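## Task

Put the black pawn onto square B3, reading square names from the labels along the board's edge. All other squares must end with the same contents they had initially, and every piece on the board must finish standing upright and entirely within its own square. It only counts if things stay that way without the robot holding them.

## Robot and tools

Robot: one six-joint arm on a base with a single two-finger parallel gripper (opening up to 50 mm). There is only one arm, so every motion command holds one set of numbers. Cameras: cam_low (672x504) and cam_wrist (616x616), in that order in results.

Scene frame: origin on the table top directly beneath the arm base, +z up, +y to the left when facing along +x. The base may sit slightly tilted. Results print end_effector_position (metres), end_effector_quat_wxyz, linear (m/s) and angular (rad/s) velocities, joint positions (base outward) and gripper data. The printed hand position may be off, more so when the arm reaches far.

Gripper frame: fingers point along its +z; they open and close along its x. end_effector_position is the spot between the pads; fingertips extend 17.5 mm past it. A pure rotation pivots about that spot, which lies 25 mm off the last joint's axis toward gripper -y. A flat block juts about 9 cm from that axis toward gripper -y and turns with the gripper; keep it clear of pieces.

The 9-number row used by both motion tools: [dx, dy, dz, rx, ry, rz, position, force_limit, speed], each in [-1, 1]. The first six are an offset, expressed in the gripper's own axes, from a reference pose: the gripper pose in the latest result that shows it (before any such result in a scene, or for the second and later calls inside one reply, the pose at the moment the action or move begins). Scale: 1.0 equals 0.6 m for dx, dy, dz and 180 degrees for rotation; rx, ry, rz form a single rotation vector. Rows are not cumulative: each is measured from that same reference. All-zero offsets are not a pause; they pull the hand back to the reference. position: +1 fully open (50 mm), about -0.65 pads meet, -1 closes until an object stops the fingers (use this to grip). force_limit per pad: -1 about 20 N, 0 about 102 N, +1 about 185 N (actual grip may exceed this by ~17%). speed of the gap change: -1 = 20 mm/s, 0 = 85, +1 = 150.

execute_actions: arguments actions (a list with zero or one item) and optional pictures (boolean, pictures included by default). Empty list: just returns the state. Action item {"rows": [[9 numbers], ...], "steps": n}: 1 to 15 rows, n up to 15 (default 15), each step 1/30 s; one row per step, last row repeated if short. Wait item {"steps": n} without rows: n up to 300, counted from the previous result, so your thinking time is included. A refused call moves nothing.

move: target = one 9-number row as above; speed = path top speed in m/s, 0.002 to 0.5 (default 0.25), rotation capped at twice that in rad/s. It drives a straight-line path lasting 0.5 to 10 s (longer paths stop short after 10 s), turning the shorter way. It does not steer around obstacles, and the hand may lag, stray, or overshoot the speed, especially with the arm near straight. Finger values are sent at the start. Its result adds a line "move:" with the ending (done, off_target, moving, held, fault), the limits that acted (paced: pose was clipped; held: a clearance check blocked steps, after which the arm may jump fast), and the distance to target.

wait: seconds, 0 to 10; nothing new is commanded meanwhile.

zoom_image: camera ("cam_low" or "cam_wrist"), region [x0, y0, x1, y1] in that camera's pixels, top-left origin, at most 504x504. Gives a closer look at the latest image.

read_manual: optional section, only "licences"; no motion.

finished_scene: scene (1 or 2). Replying with no tool call ends all remaining scenes.

Motion behaviour: every control step the commanded pose is limited to 70 mm and 16 degrees from the measured pose, then joints follow by damped inverse kinematics, favouring position over orientation. Motion trails commands by about 0.15 s. After an action ends, the arm only continues to the last clipped pose, so check the result and send the remainder. "Hand target" shows where the controller is heading. "pose unreachable" and HELD mark steps changed or blocked by the clearance check (a mounting post counts as arm).

Gripping: close with -1 and keep it; success is object_status 2. Codes: 0 moving, 1 stopped while opening, 2 stopped while closing on something, 3 reached the commanded opening or pads met (often nothing held). Changing position by at least 0.01 is needed before new force or speed values apply; open first for a softer grip. Fingers re-close on their own if grip is lost, except after gripping at force_limit -1. Opening in mm is roughly (250 - position_measured) x 0.202. Something may briefly pull on a held piece, so grip firmly.

Faults: contact torque at a joint's limit (shoulder pan 300, shoulder lift 300, elbow 136, wrists 50.9 N m each) or 150 N outside force stops the arm for 10 s and drops the rest of the call. The arm is stiff, so aiming even slightly below a firm surface can fault; approach the board slowly and stop above contact. Motors heat while holding; 70 °C warns, 85 °C brakes the arm until cooled.

Avoid: knocking pieces over or off the table, dropping pieces, slamming or pressing hard. Lift pieces well clear of neighbours, set them down gently centred in the square, release, and back away before finishing.

Each tool is called after ">>>" by a JSON object that holds its "method" and its "body".

## Session

>>> {"method": "execute_actions", "body": {"actions": []}}

Scene clock: 0.00 s of 4000.00 s.
end_effector_position=(+0.9378, +0.0075, +0.2494) position_measured=3 object_status=3 end_effector_quat_wxyz=(-0.306, +0.876, -0.254, -0.272) end_effector_velocity=(-0.000, +0.001, -0.002) end_effector_angular_velocity=(+0.001, +0.003, +0.002)
Joint positions: [ 2.618 -0.423  0.907 -0.458 -0.831  0.674]
Joint velocities: [ 0.003  0.     0.001 -0.    -0.001 -0.001]
Hand target: +0.938, +0.007, +0.249; -0.306, +0.876, -0.254, -0.272

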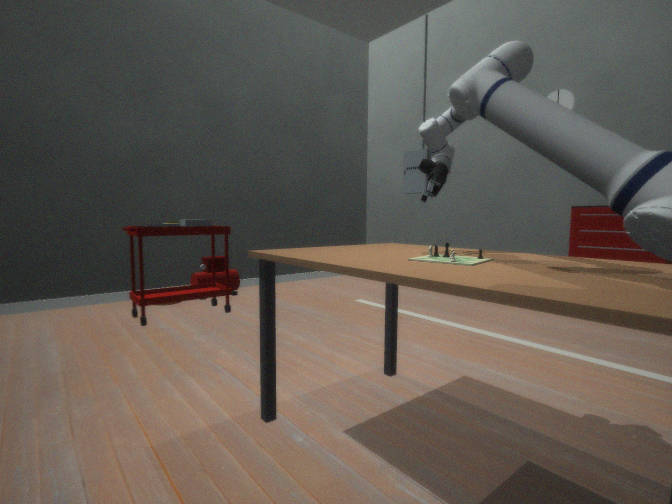

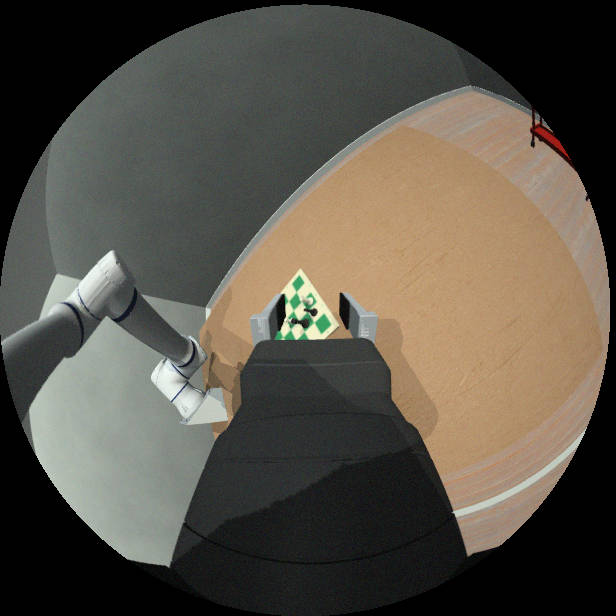

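>>> {"method": "zoom_image", "body": {"camera": "cam_wrist", "region": [240, 250, 380, 350]}}

>>> {"method": "zoom_image", "body": {"camera": "cam_low", "region": [390, 220, 510, 280]}}

Region (240, 250, 380, 350) of cam_wrist's 616x616 image, scaled by 3.600, with more detail than that image has; it fills the top 360 rows of this view, and the rest is white.

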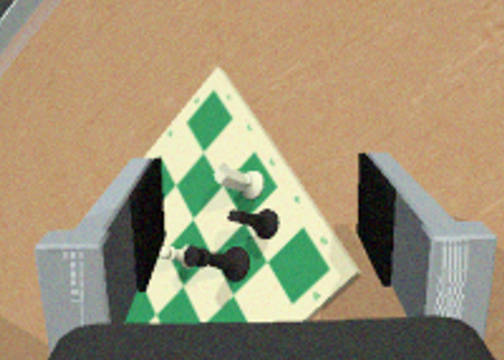

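Region (390, 220, 510, 280) of cam_low's 672x504 image, scaled by 4.200, with more detail than that image has.

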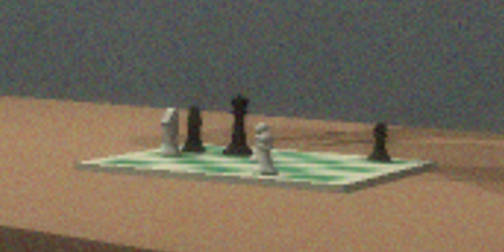

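>>> {"method": "move", "body": {"target": [-0.1825, 0.2273, 0.2353, -0.2035, 0.1809, -0.169, 1, -0.5, 0], "speed": 0.3}}

Scene clock: 65.60 s of 4000.00 s.
end_effector_position=(+0.7307, +0.0398, +0.1706) position_measured=3 object_status=3 end_effector_quat_wxyz=(+0.000, +1.000, +0.001, +0.000) end_effector_velocity=(-0.002, -0.001, -0.001) end_effector_angular_velocity=(-0.006, -0.006, +0.001)
Joint positions: [ 2.589 -1.098  1.991 -1.984 -0.905  0.867]
Joint velocities: [-0.001 -0.004  0.009 -0.015 -0.001  0.005]
Hand target: +0.731, +0.040, +0.171; +0.000, +1.000, +0.001, +0.000
Off the commanded pose: 0.001 m, 0 deg.
After step 90, 60.40 s passed at rest.
move: done

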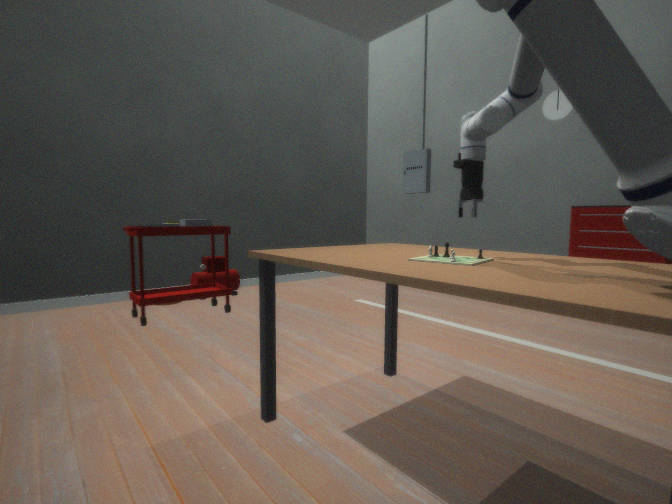

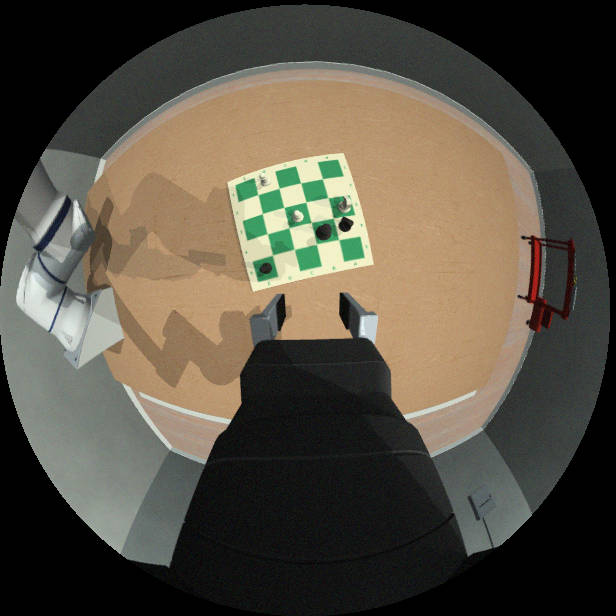

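>>> {"method": "zoom_image", "body": {"camera": "cam_wrist", "region": [220, 145, 388, 313]}}

Region (220, 145, 388, 313) of cam_wrist's 616x616 image, scaled by 3.000, with more detail than that image has.

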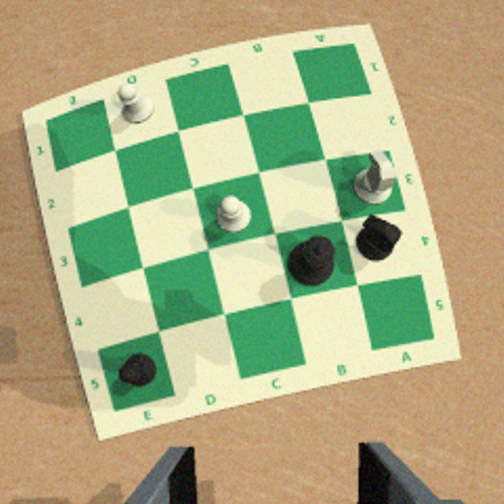

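>>> {"method": "move", "body": {"target": [-0.1245, -0.0437, 0.1333, 0, 0, 0.679, 0.5, -0.3, 0], "speed": 0.45}}

>>> {"method": "zoom_image", "body": {"camera": "cam_wrist", "region": [230, 200, 398, 350]}}

Scene clock: 113.90 s of 4000.00 s.
end_effector_position=(+0.6563, +0.0662, +0.0907) position_measured=78 object_status=3 end_effector_quat_wxyz=(+0.000, -0.484, +0.875, +0.000) end_effector_velocity=(-0.002, +0.000, -0.002) end_effector_angular_velocity=(-0.001, +0.001, -0.013)
Joint positions: [ 2.653 -1.21   2.233 -2.161 -0.876  3.073]
Joint velocities: [ 0.003 -0.     0.003 -0.005 -0.001  0.015]
Hand target: +0.656, +0.066, +0.091; +0.000, -0.484, +0.875, -0.000
Off the commanded pose: 0.000 m, 0 deg.
After step 90, 42.37 s passed at rest.
move: done

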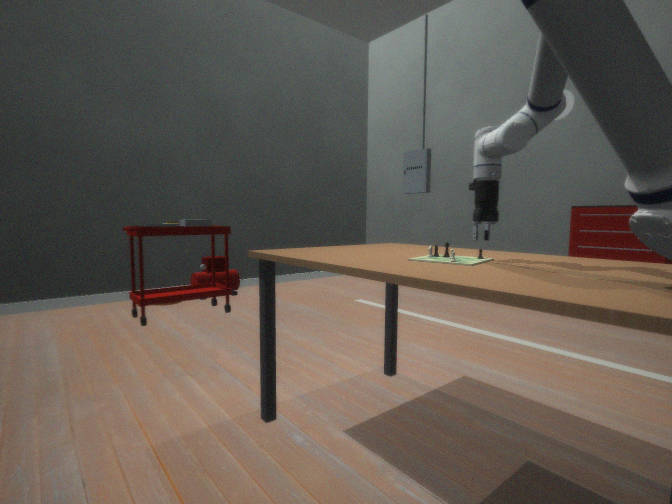

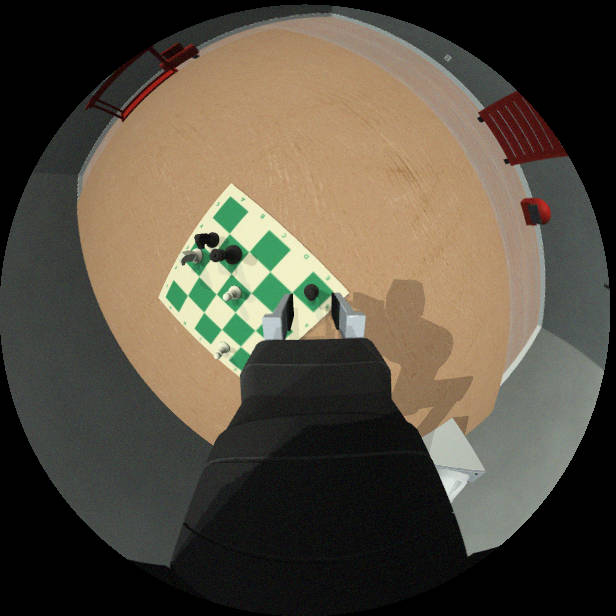

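Region (230, 200, 398, 350) of cam_wrist's 616x616 image, scaled by 3.000, with more detail than that image has; it fills the top 450 rows of this view, and the rest is white.

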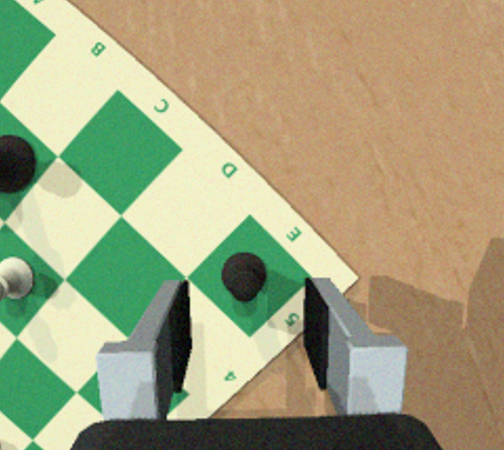

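>>> {"method": "zoom_image", "body": {"camera": "cam_low", "region": [420, 200, 510, 270]}}

Region (420, 200, 510, 270) of cam_low's 672x504 image, scaled by 5.600, with more detail than that image has.

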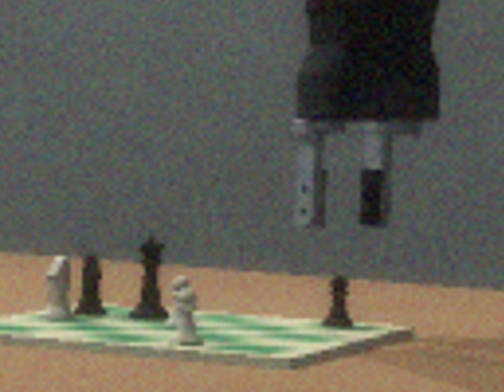

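>>> {"method": "move", "body": {"target": [-0.0017, 0, 0.075, 0, 0, 0, 0.5, -0.3, 0], "speed": 0.12}}

>>> {"method": "zoom_image", "body": {"camera": "cam_wrist", "region": [250, 250, 370, 350]}}

>>> {"method": "zoom_image", "body": {"camera": "cam_low", "region": [440, 215, 510, 270]}}

Scene clock: 123.83 s of 4000.00 s.
end_effector_position=(+0.6569, +0.0671, +0.0458) position_measured=78 object_status=3 end_effector_quat_wxyz=(+0.000, -0.484, +0.875, +0.000) end_effector_velocity=(-0.000, +0.000, -0.002) end_effector_angular_velocity=(+0.001, -0.001, -0.000)
Joint positions: [ 2.702 -1.154  2.255 -2.276 -0.857  3.131]
Joint velocities: [ 0.002  0.003  0.002 -0.007  0.002  0.003]
Hand target: +0.657, +0.067, +0.046; +0.000, -0.484, +0.875, +0.000
Off the commanded pose: 0.000 m, 0 deg.
After step 90, 6.07 s passed at rest.
move: done

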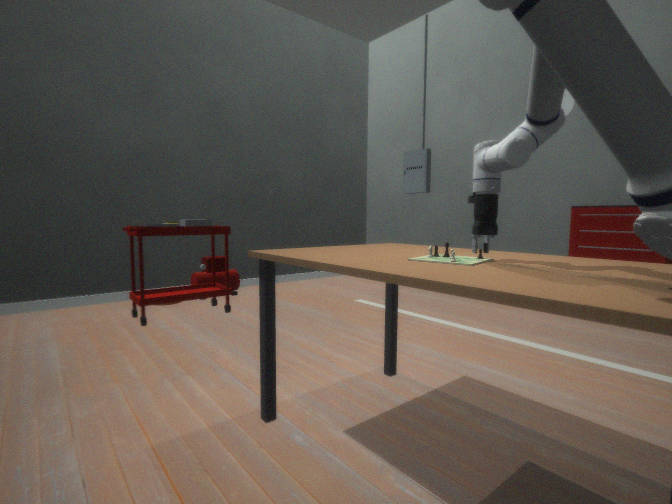

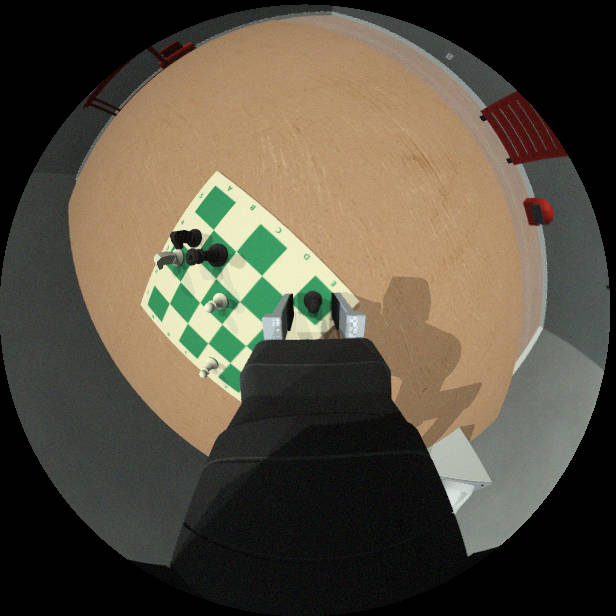

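Region (250, 250, 370, 350) of cam_wrist's 616x616 image, scaled by 4.200, with more detail than that image has.

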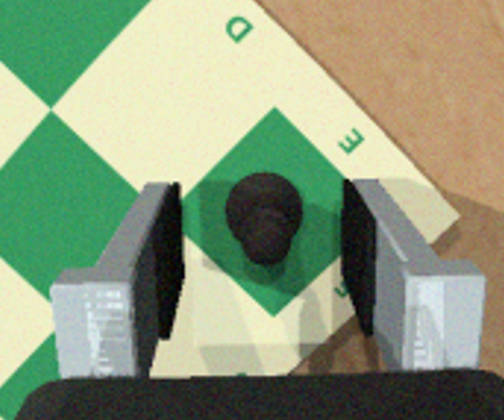

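Region (440, 215, 510, 270) of cam_low's 672x504 image, scaled by 7.200, with more detail than that image has; it fills the top 396 rows of this view, and the rest is white.

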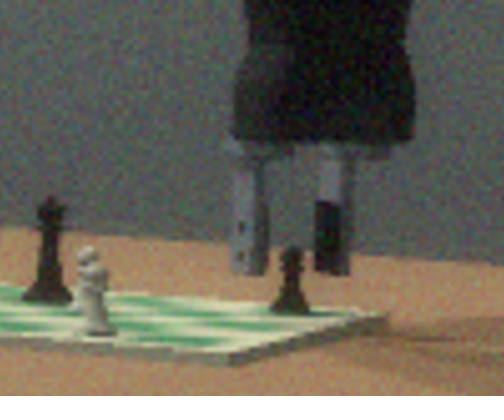

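>>> {"method": "move", "body": {"target": [0.001, 0, 0.0085, 0, 0, 0, 0.0, -0.3, 0], "speed": 0.05}}

>>> {"method": "move", "body": {"target": [0, 0, 0, 0, 0, 0, -1, -0.3, -0.7]}}

>>> {"method": "zoom_image", "body": {"camera": "cam_low", "region": [440, 215, 510, 270]}}

Scene clock: 129.50 s of 4000.00 s.
end_effector_position=(+0.6566, +0.0667, +0.0408) position_measured=152 object_status=3 end_effector_quat_wxyz=(+0.000, -0.484, +0.875, +0.000) end_effector_velocity=(+0.000, +0.000, -0.000) end_effector_angular_velocity=(-0.001, -0.001, +0.001)
Joint positions: [ 2.706 -1.147  2.257 -2.289 -0.855  3.136]
Joint velocities: [ 0.001  0.001  0.    -0.003 -0.     0.001]
Hand target: +0.657, +0.067, +0.041; +0.000, -0.484, +0.875, +0.000
Off the commanded pose: 0.000 m, 0 deg.
After step 90, 1.97 s passed at rest.
move: done

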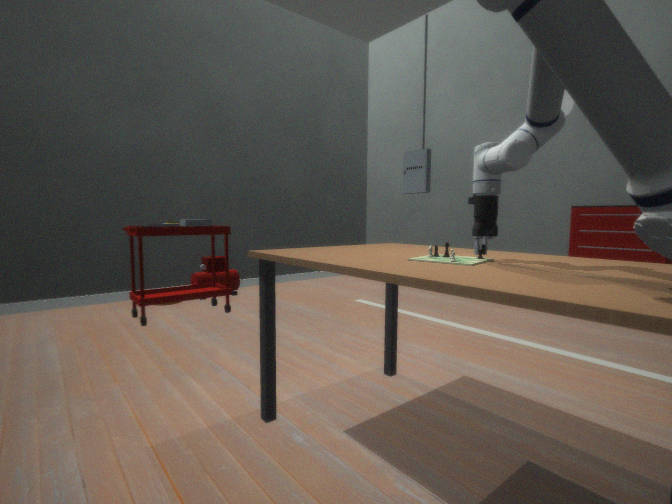

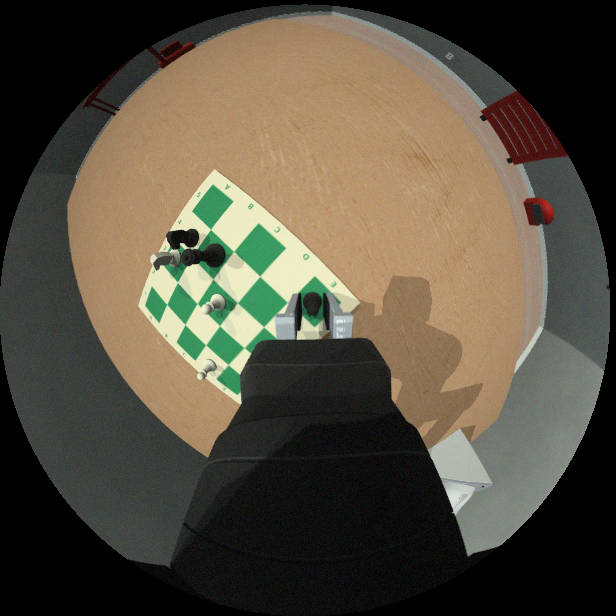

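Scene clock: 130.03 s of 4000.00 s.
end_effector_position=(+0.6566, +0.0667, +0.0408) position_measured=209 object_status=2 end_effector_quat_wxyz=(+0.000, -0.484, +0.875, +0.000) end_effector_velocity=(+0.001, +0.000, +0.001) end_effector_angular_velocity=(-0.000, -0.002, +0.000)
Joint positions: [ 2.706 -1.147  2.257 -2.289 -0.855  3.136]
Joint velocities: [-0.001 -0.001 -0.     0.     0.    -0.   ]
Hand target: +0.657, +0.067, +0.041; +0.000, -0.484, +0.875, +0.000
Off the commanded pose: 0.000 m, 0 deg.
move: done

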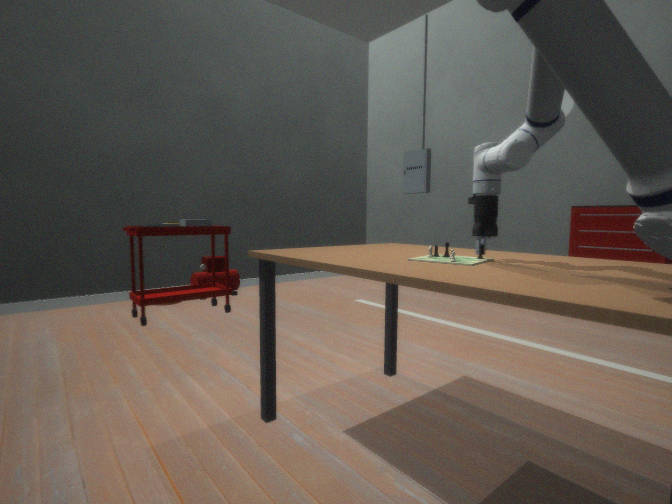

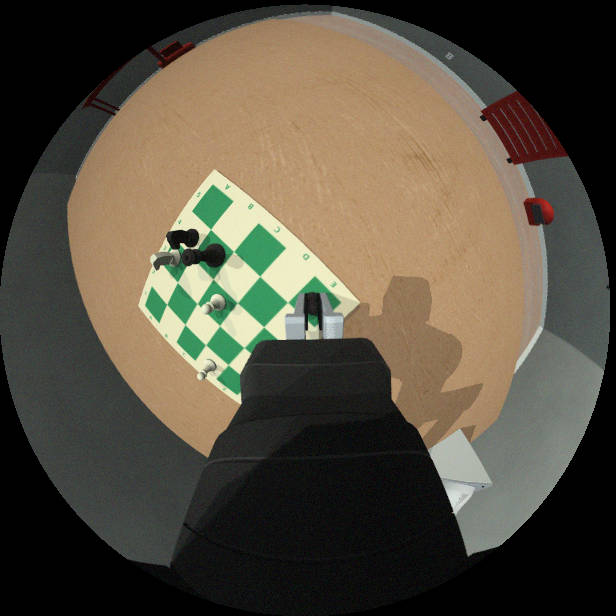

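Region (440, 215, 510, 270) of cam_low's 672x504 image, scaled by 7.200, with more detail than that image has; it fills the top 396 rows of this view, and the rest is white.

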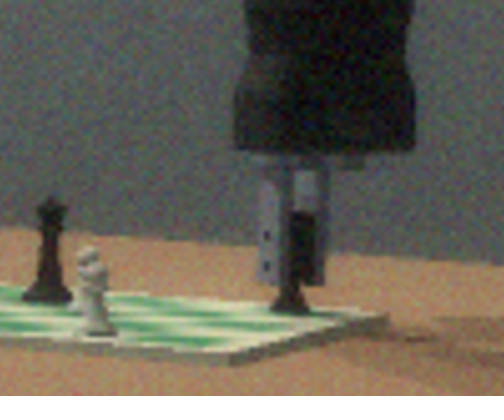

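>>> {"method": "move", "body": {"target": [0, 0, -0.11, 0, 0, 0, -1, -0.3, -0.7], "speed": 0.15}}

>>> {"method": "move", "body": {"target": [-0.213, -0.0433, 0, 0, 0, 0, -1, -0.3, -0.7], "speed": 0.2}}

>>> {"method": "zoom_image", "body": {"camera": "cam_wrist", "region": [230, 200, 398, 350]}}

>>> {"method": "zoom_image", "body": {"camera": "cam_low", "region": [400, 200, 490, 270]}}

Scene clock: 137.67 s of 4000.00 s.
end_effector_position=(+0.6565, +0.0666, +0.1067) position_measured=209 object_status=2 end_effector_quat_wxyz=(+0.000, -0.484, +0.875, -0.000) end_effector_velocity=(-0.000, +0.000, +0.001) end_effector_angular_velocity=(-0.000, +0.001, +0.001)
Joint positions: [ 2.637 -1.229  2.223 -2.12  -0.883  3.054]
Joint velocities: [-0.001 -0.002 -0.001  0.005 -0.001 -0.002]
Hand target: +0.656, +0.067, +0.107; +0.000, -0.484, +0.875, +0.000
Off the commanded pose: 0.000 m, 0 deg.
After step 90, 3.70 s passed at rest.
move: done

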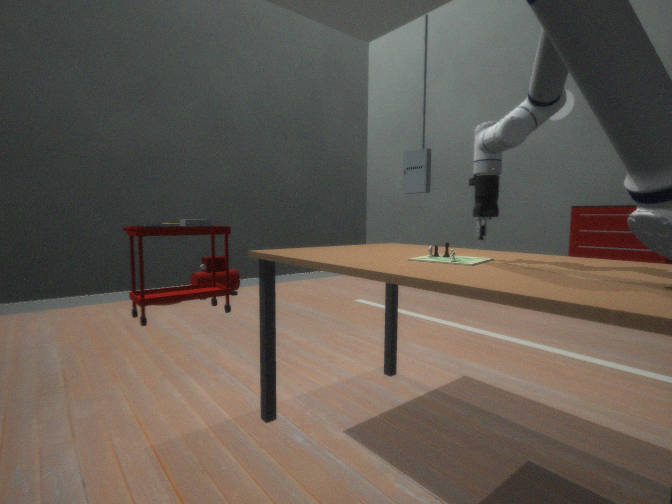

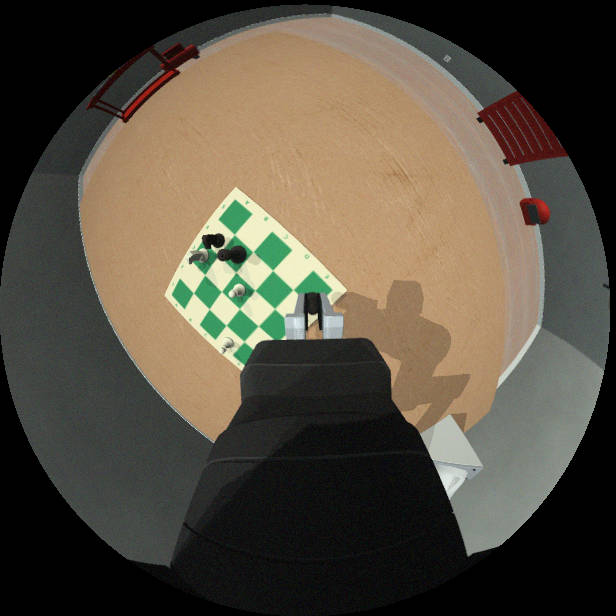

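Scene clock: 138.83 s of 4000.00 s.
end_effector_position=(+0.7464, +0.1612, +0.1069) position_measured=209 object_status=2 end_effector_quat_wxyz=(+0.000, -0.484, +0.875, +0.000) end_effector_velocity=(+0.002, +0.001, -0.000) end_effector_angular_velocity=(-0.000, +0.000, -0.000)
Joint positions: [ 2.782 -1.223  2.055 -2.075 -0.828  3.232]
Joint velocities: [ 0.002  0.001 -0.003  0.     0.001  0.003]
Hand target: +0.747, +0.161, +0.107; +0.000, -0.484, +0.875, +0.000
Off the commanded pose: 0.000 m, 0 deg.
move: done

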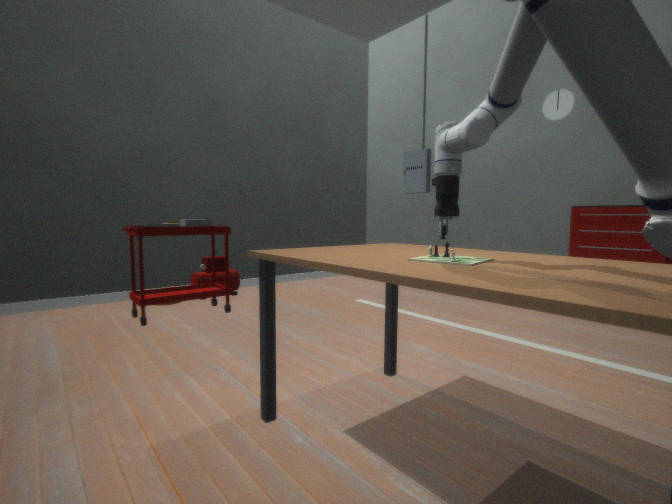

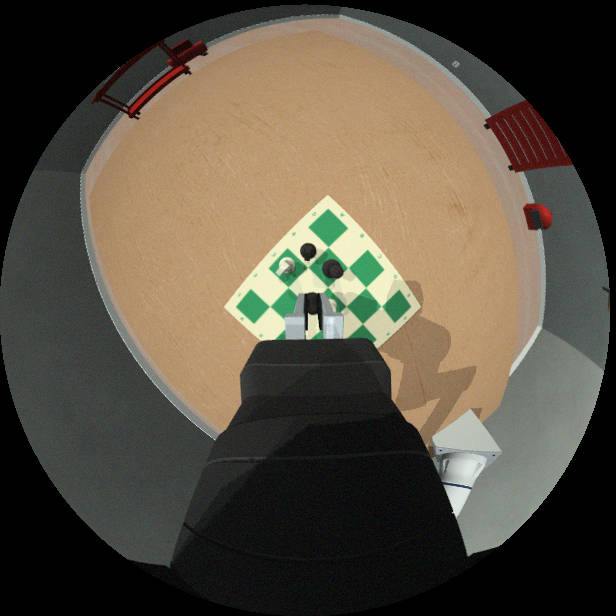

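Region (230, 200, 398, 350) of cam_wrist's 616x616 image, scaled by 3.000, with more detail than that image has; it fills the top 450 rows of this view, and the rest is white.

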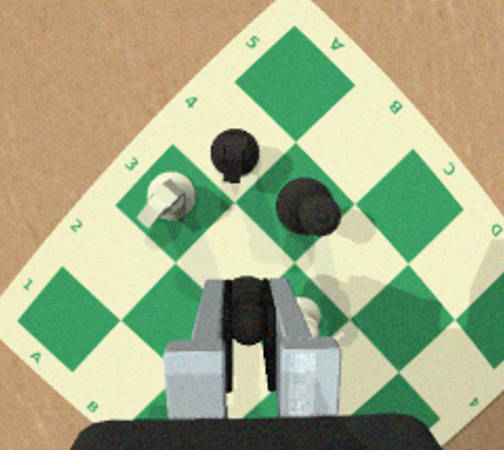

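Region (400, 200, 490, 270) of cam_low's 672x504 image, scaled by 5.600, with more detail than that image has.

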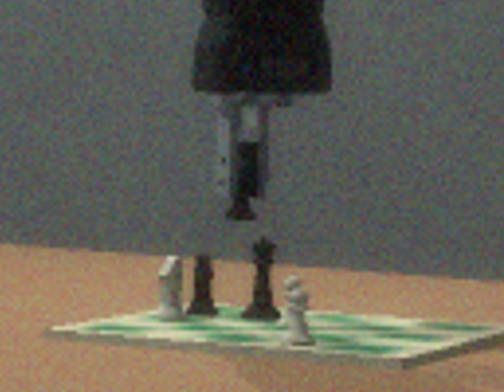

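>>> {"method": "move", "body": {"target": [-0.005, -0.0025, 0.1, 0, 0, 0, -1, -0.3, -0.7], "speed": 0.1}}

>>> {"method": "zoom_image", "body": {"camera": "cam_wrist", "region": [240, 230, 384, 350]}}

>>> {"method": "zoom_image", "body": {"camera": "cam_low", "region": [410, 220, 474, 270]}}

Scene clock: 147.23 s of 4000.00 s.
end_effector_position=(+0.7494, +0.1631, +0.0470) position_measured=209 object_status=2 end_effector_quat_wxyz=(+0.000, -0.484, +0.875, +0.000) end_effector_velocity=(-0.001, +0.001, -0.003) end_effector_angular_velocity=(+0.000, +0.001, +0.001)
Joint positions: [ 2.843 -1.159  2.079 -2.217 -0.809  3.311]
Joint velocities: [ 0.004  0.002  0.002 -0.006  0.001  0.002]
Hand target: +0.749, +0.163, +0.047; +0.000, -0.484, +0.875, +0.000
Off the commanded pose: 0.000 m, 0 deg.
After step 90, 4.37 s passed at rest.
move: done

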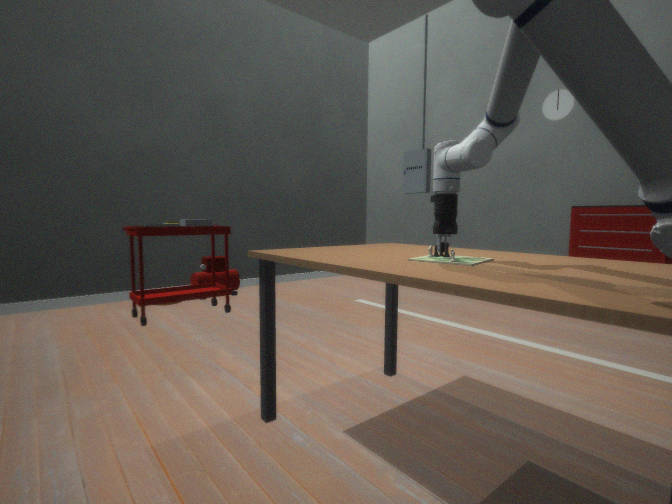

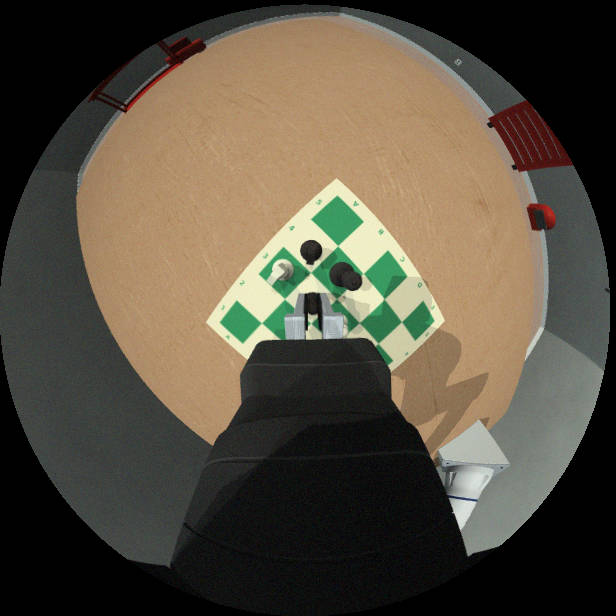

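Region (240, 230, 384, 350) of cam_wrist's 616x616 image, scaled by 3.500, with more detail than that image has.

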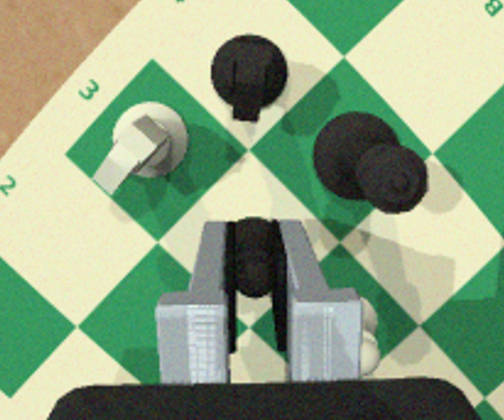

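Region (410, 220, 474, 270) of cam_low's 672x504 image, scaled by 7.875, with more detail than that image has; it fills the top 394 rows of this view, and the rest is white.

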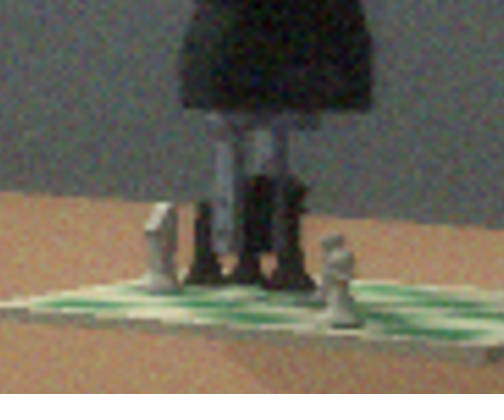

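>>> {"method": "move", "body": {"target": [-0.001, -0.001, 0.0087, 0, 0, 0, -1, -0.3, -0.7], "speed": 0.02}}

>>> {"method": "zoom_image", "body": {"camera": "cam_low", "region": [420, 235, 464, 268]}}

Scene clock: 152.23 s of 4000.00 s.
end_effector_position=(+0.7502, +0.1633, +0.0419) position_measured=209 object_status=2 end_effector_quat_wxyz=(+0.000, -0.484, +0.875, +0.000) end_effector_velocity=(+0.000, +0.002, -0.002) end_effector_angular_velocity=(+0.002, -0.001, +0.002)
Joint positions: [ 2.849 -1.152  2.079 -2.229 -0.808  3.319]
Joint velocities: [ 0.003  0.     0.    -0.003  0.003  0.002]
Hand target: +0.750, +0.163, +0.042; +0.000, -0.484, +0.875, +0.000
Off the commanded pose: 0.000 m, 0 deg.
After step 90, 1.30 s passed at rest.
move: done

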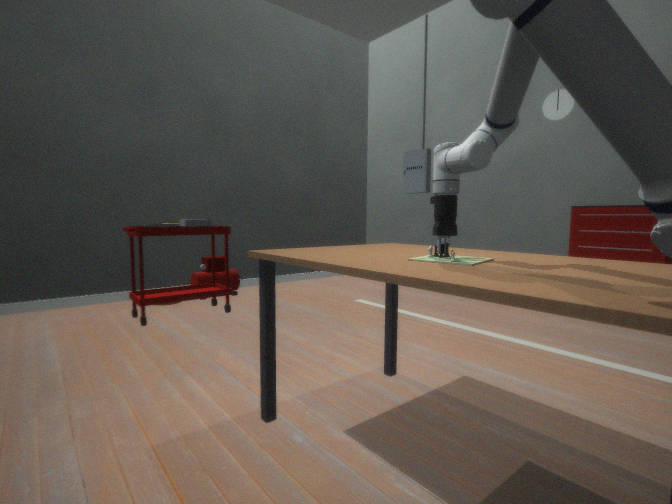

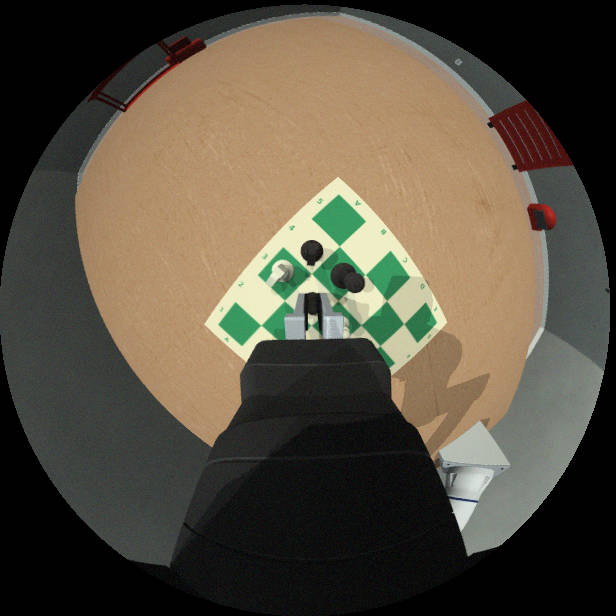

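Region (420, 235, 464, 268) of cam_low's 672x504 image, scaled by 11.455, with more detail than that image has; it fills the top 378 rows of this view, and the rest is white.

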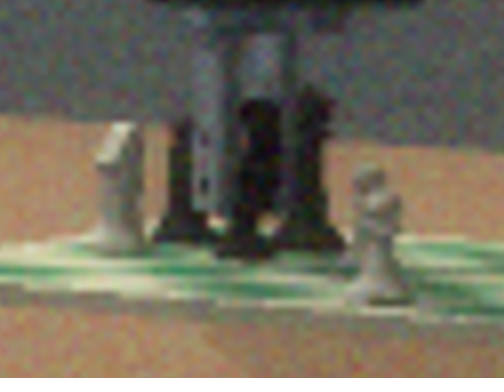

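>>> {"method": "move", "body": {"target": [0, 0, 0.001, 0, 0, 0, -0.06, -0.3, -0.6], "speed": 0.02}}

>>> {"method": "move", "body": {"target": [0, 0, -0.12, 0, 0, 0, -0.06, -0.3, -0.6], "speed": 0.15}}

>>> {"method": "zoom_image", "body": {"camera": "cam_wrist", "region": [230, 200, 398, 350]}}

>>> {"method": "zoom_image", "body": {"camera": "cam_low", "region": [400, 200, 490, 270]}}

Scene clock: 157.97 s of 4000.00 s.
end_effector_position=(+0.7502, +0.1633, +0.0414) position_measured=161 object_status=3 end_effector_quat_wxyz=(+0.000, -0.484, +0.875, +0.000) end_effector_velocity=(+0.000, -0.000, +0.000) end_effector_angular_velocity=(-0.000, -0.000, +0.001)
Joint positions: [ 2.849 -1.152  2.079 -2.23  -0.808  3.319]
Joint velocities: [-0.    -0.    -0.    -0.    -0.    -0.001]
Hand target: +0.750, +0.163, +0.041; +0.000, -0.484, +0.875, +0.000
Off the commanded pose: 0.000 m, 0 deg.
After step 90, 2.03 s passed at rest.
move: done

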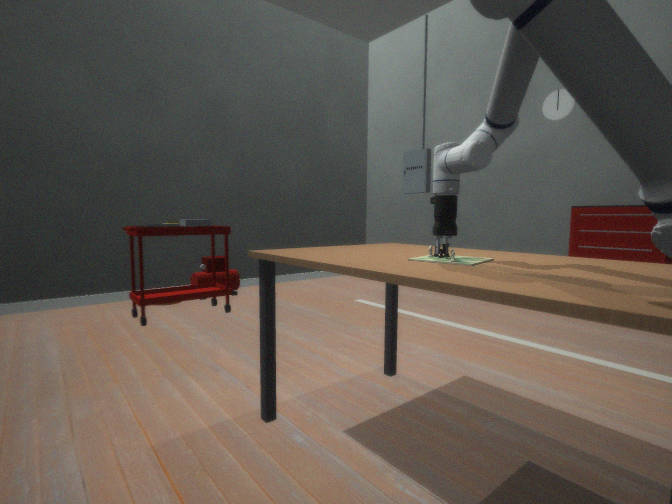

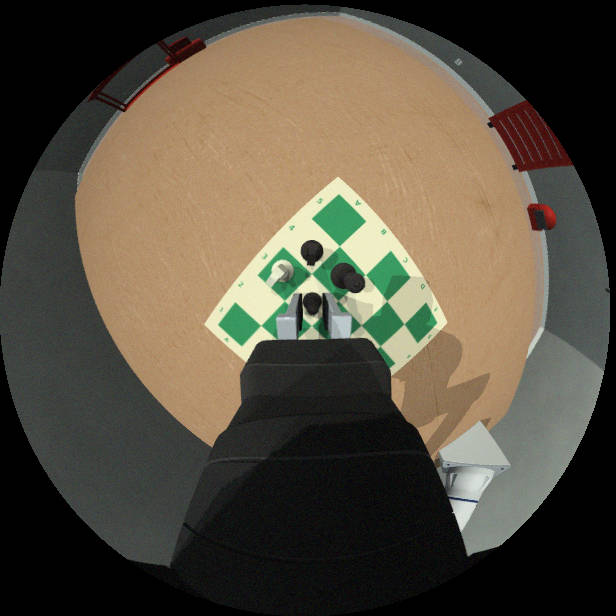

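Scene clock: 158.93 s of 4000.00 s.
end_effector_position=(+0.7501, +0.1632, +0.1132) position_measured=161 object_status=3 end_effector_quat_wxyz=(+0.000, -0.484, +0.875, +0.000) end_effector_velocity=(+0.000, +0.001, +0.004) end_effector_angular_velocity=(-0.000, -0.002, +0.002)
Joint positions: [ 2.78  -1.226  2.044 -2.059 -0.828  3.229]
Joint velocities: [-0.003 -0.004 -0.002  0.006 -0.    -0.004]
Hand target: +0.750, +0.163, +0.113; +0.000, -0.484, +0.875, +0.000
Off the commanded pose: 0.000 m, 0 deg.
move: done

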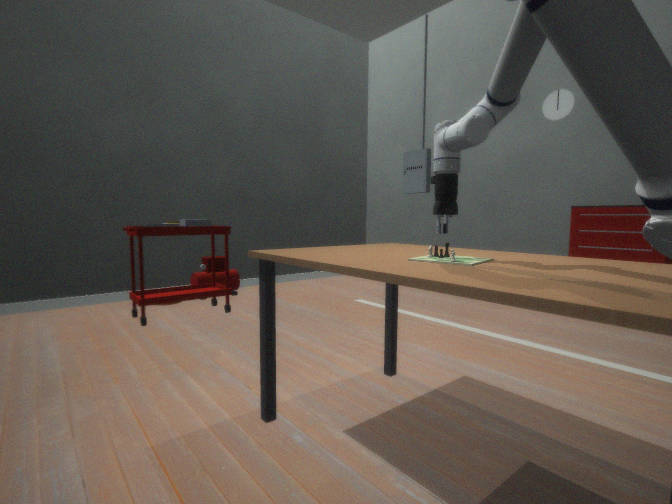

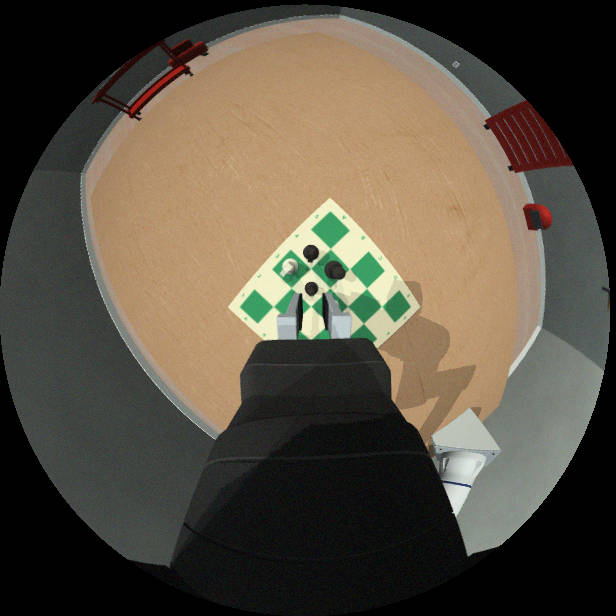

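Region (230, 200, 398, 350) of cam_wrist's 616x616 image, scaled by 3.000, with more detail than that image has; it fills the top 450 rows of this view, and the rest is white.

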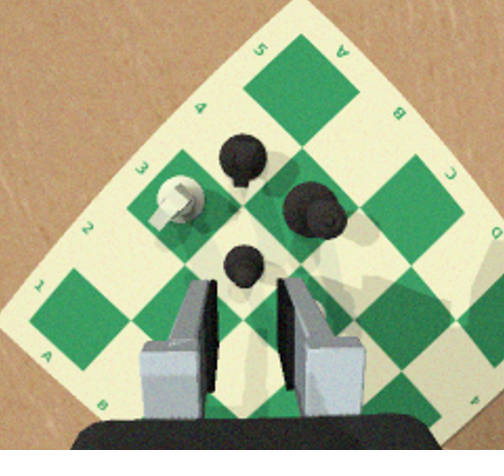

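Region (400, 200, 490, 270) of cam_low's 672x504 image, scaled by 5.600, with more detail than that image has.

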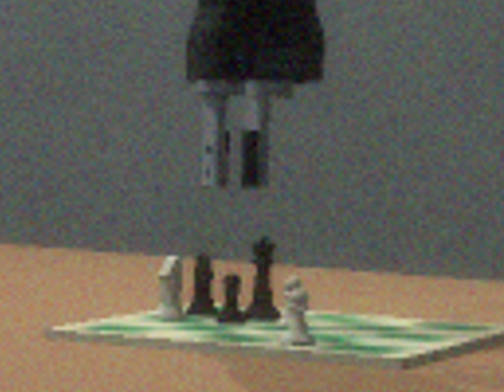

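The pawn is upright and centred on B3.

>>> {"method": "finished_scene", "body": {"scene": 1}}

The scene is finished: the task was done.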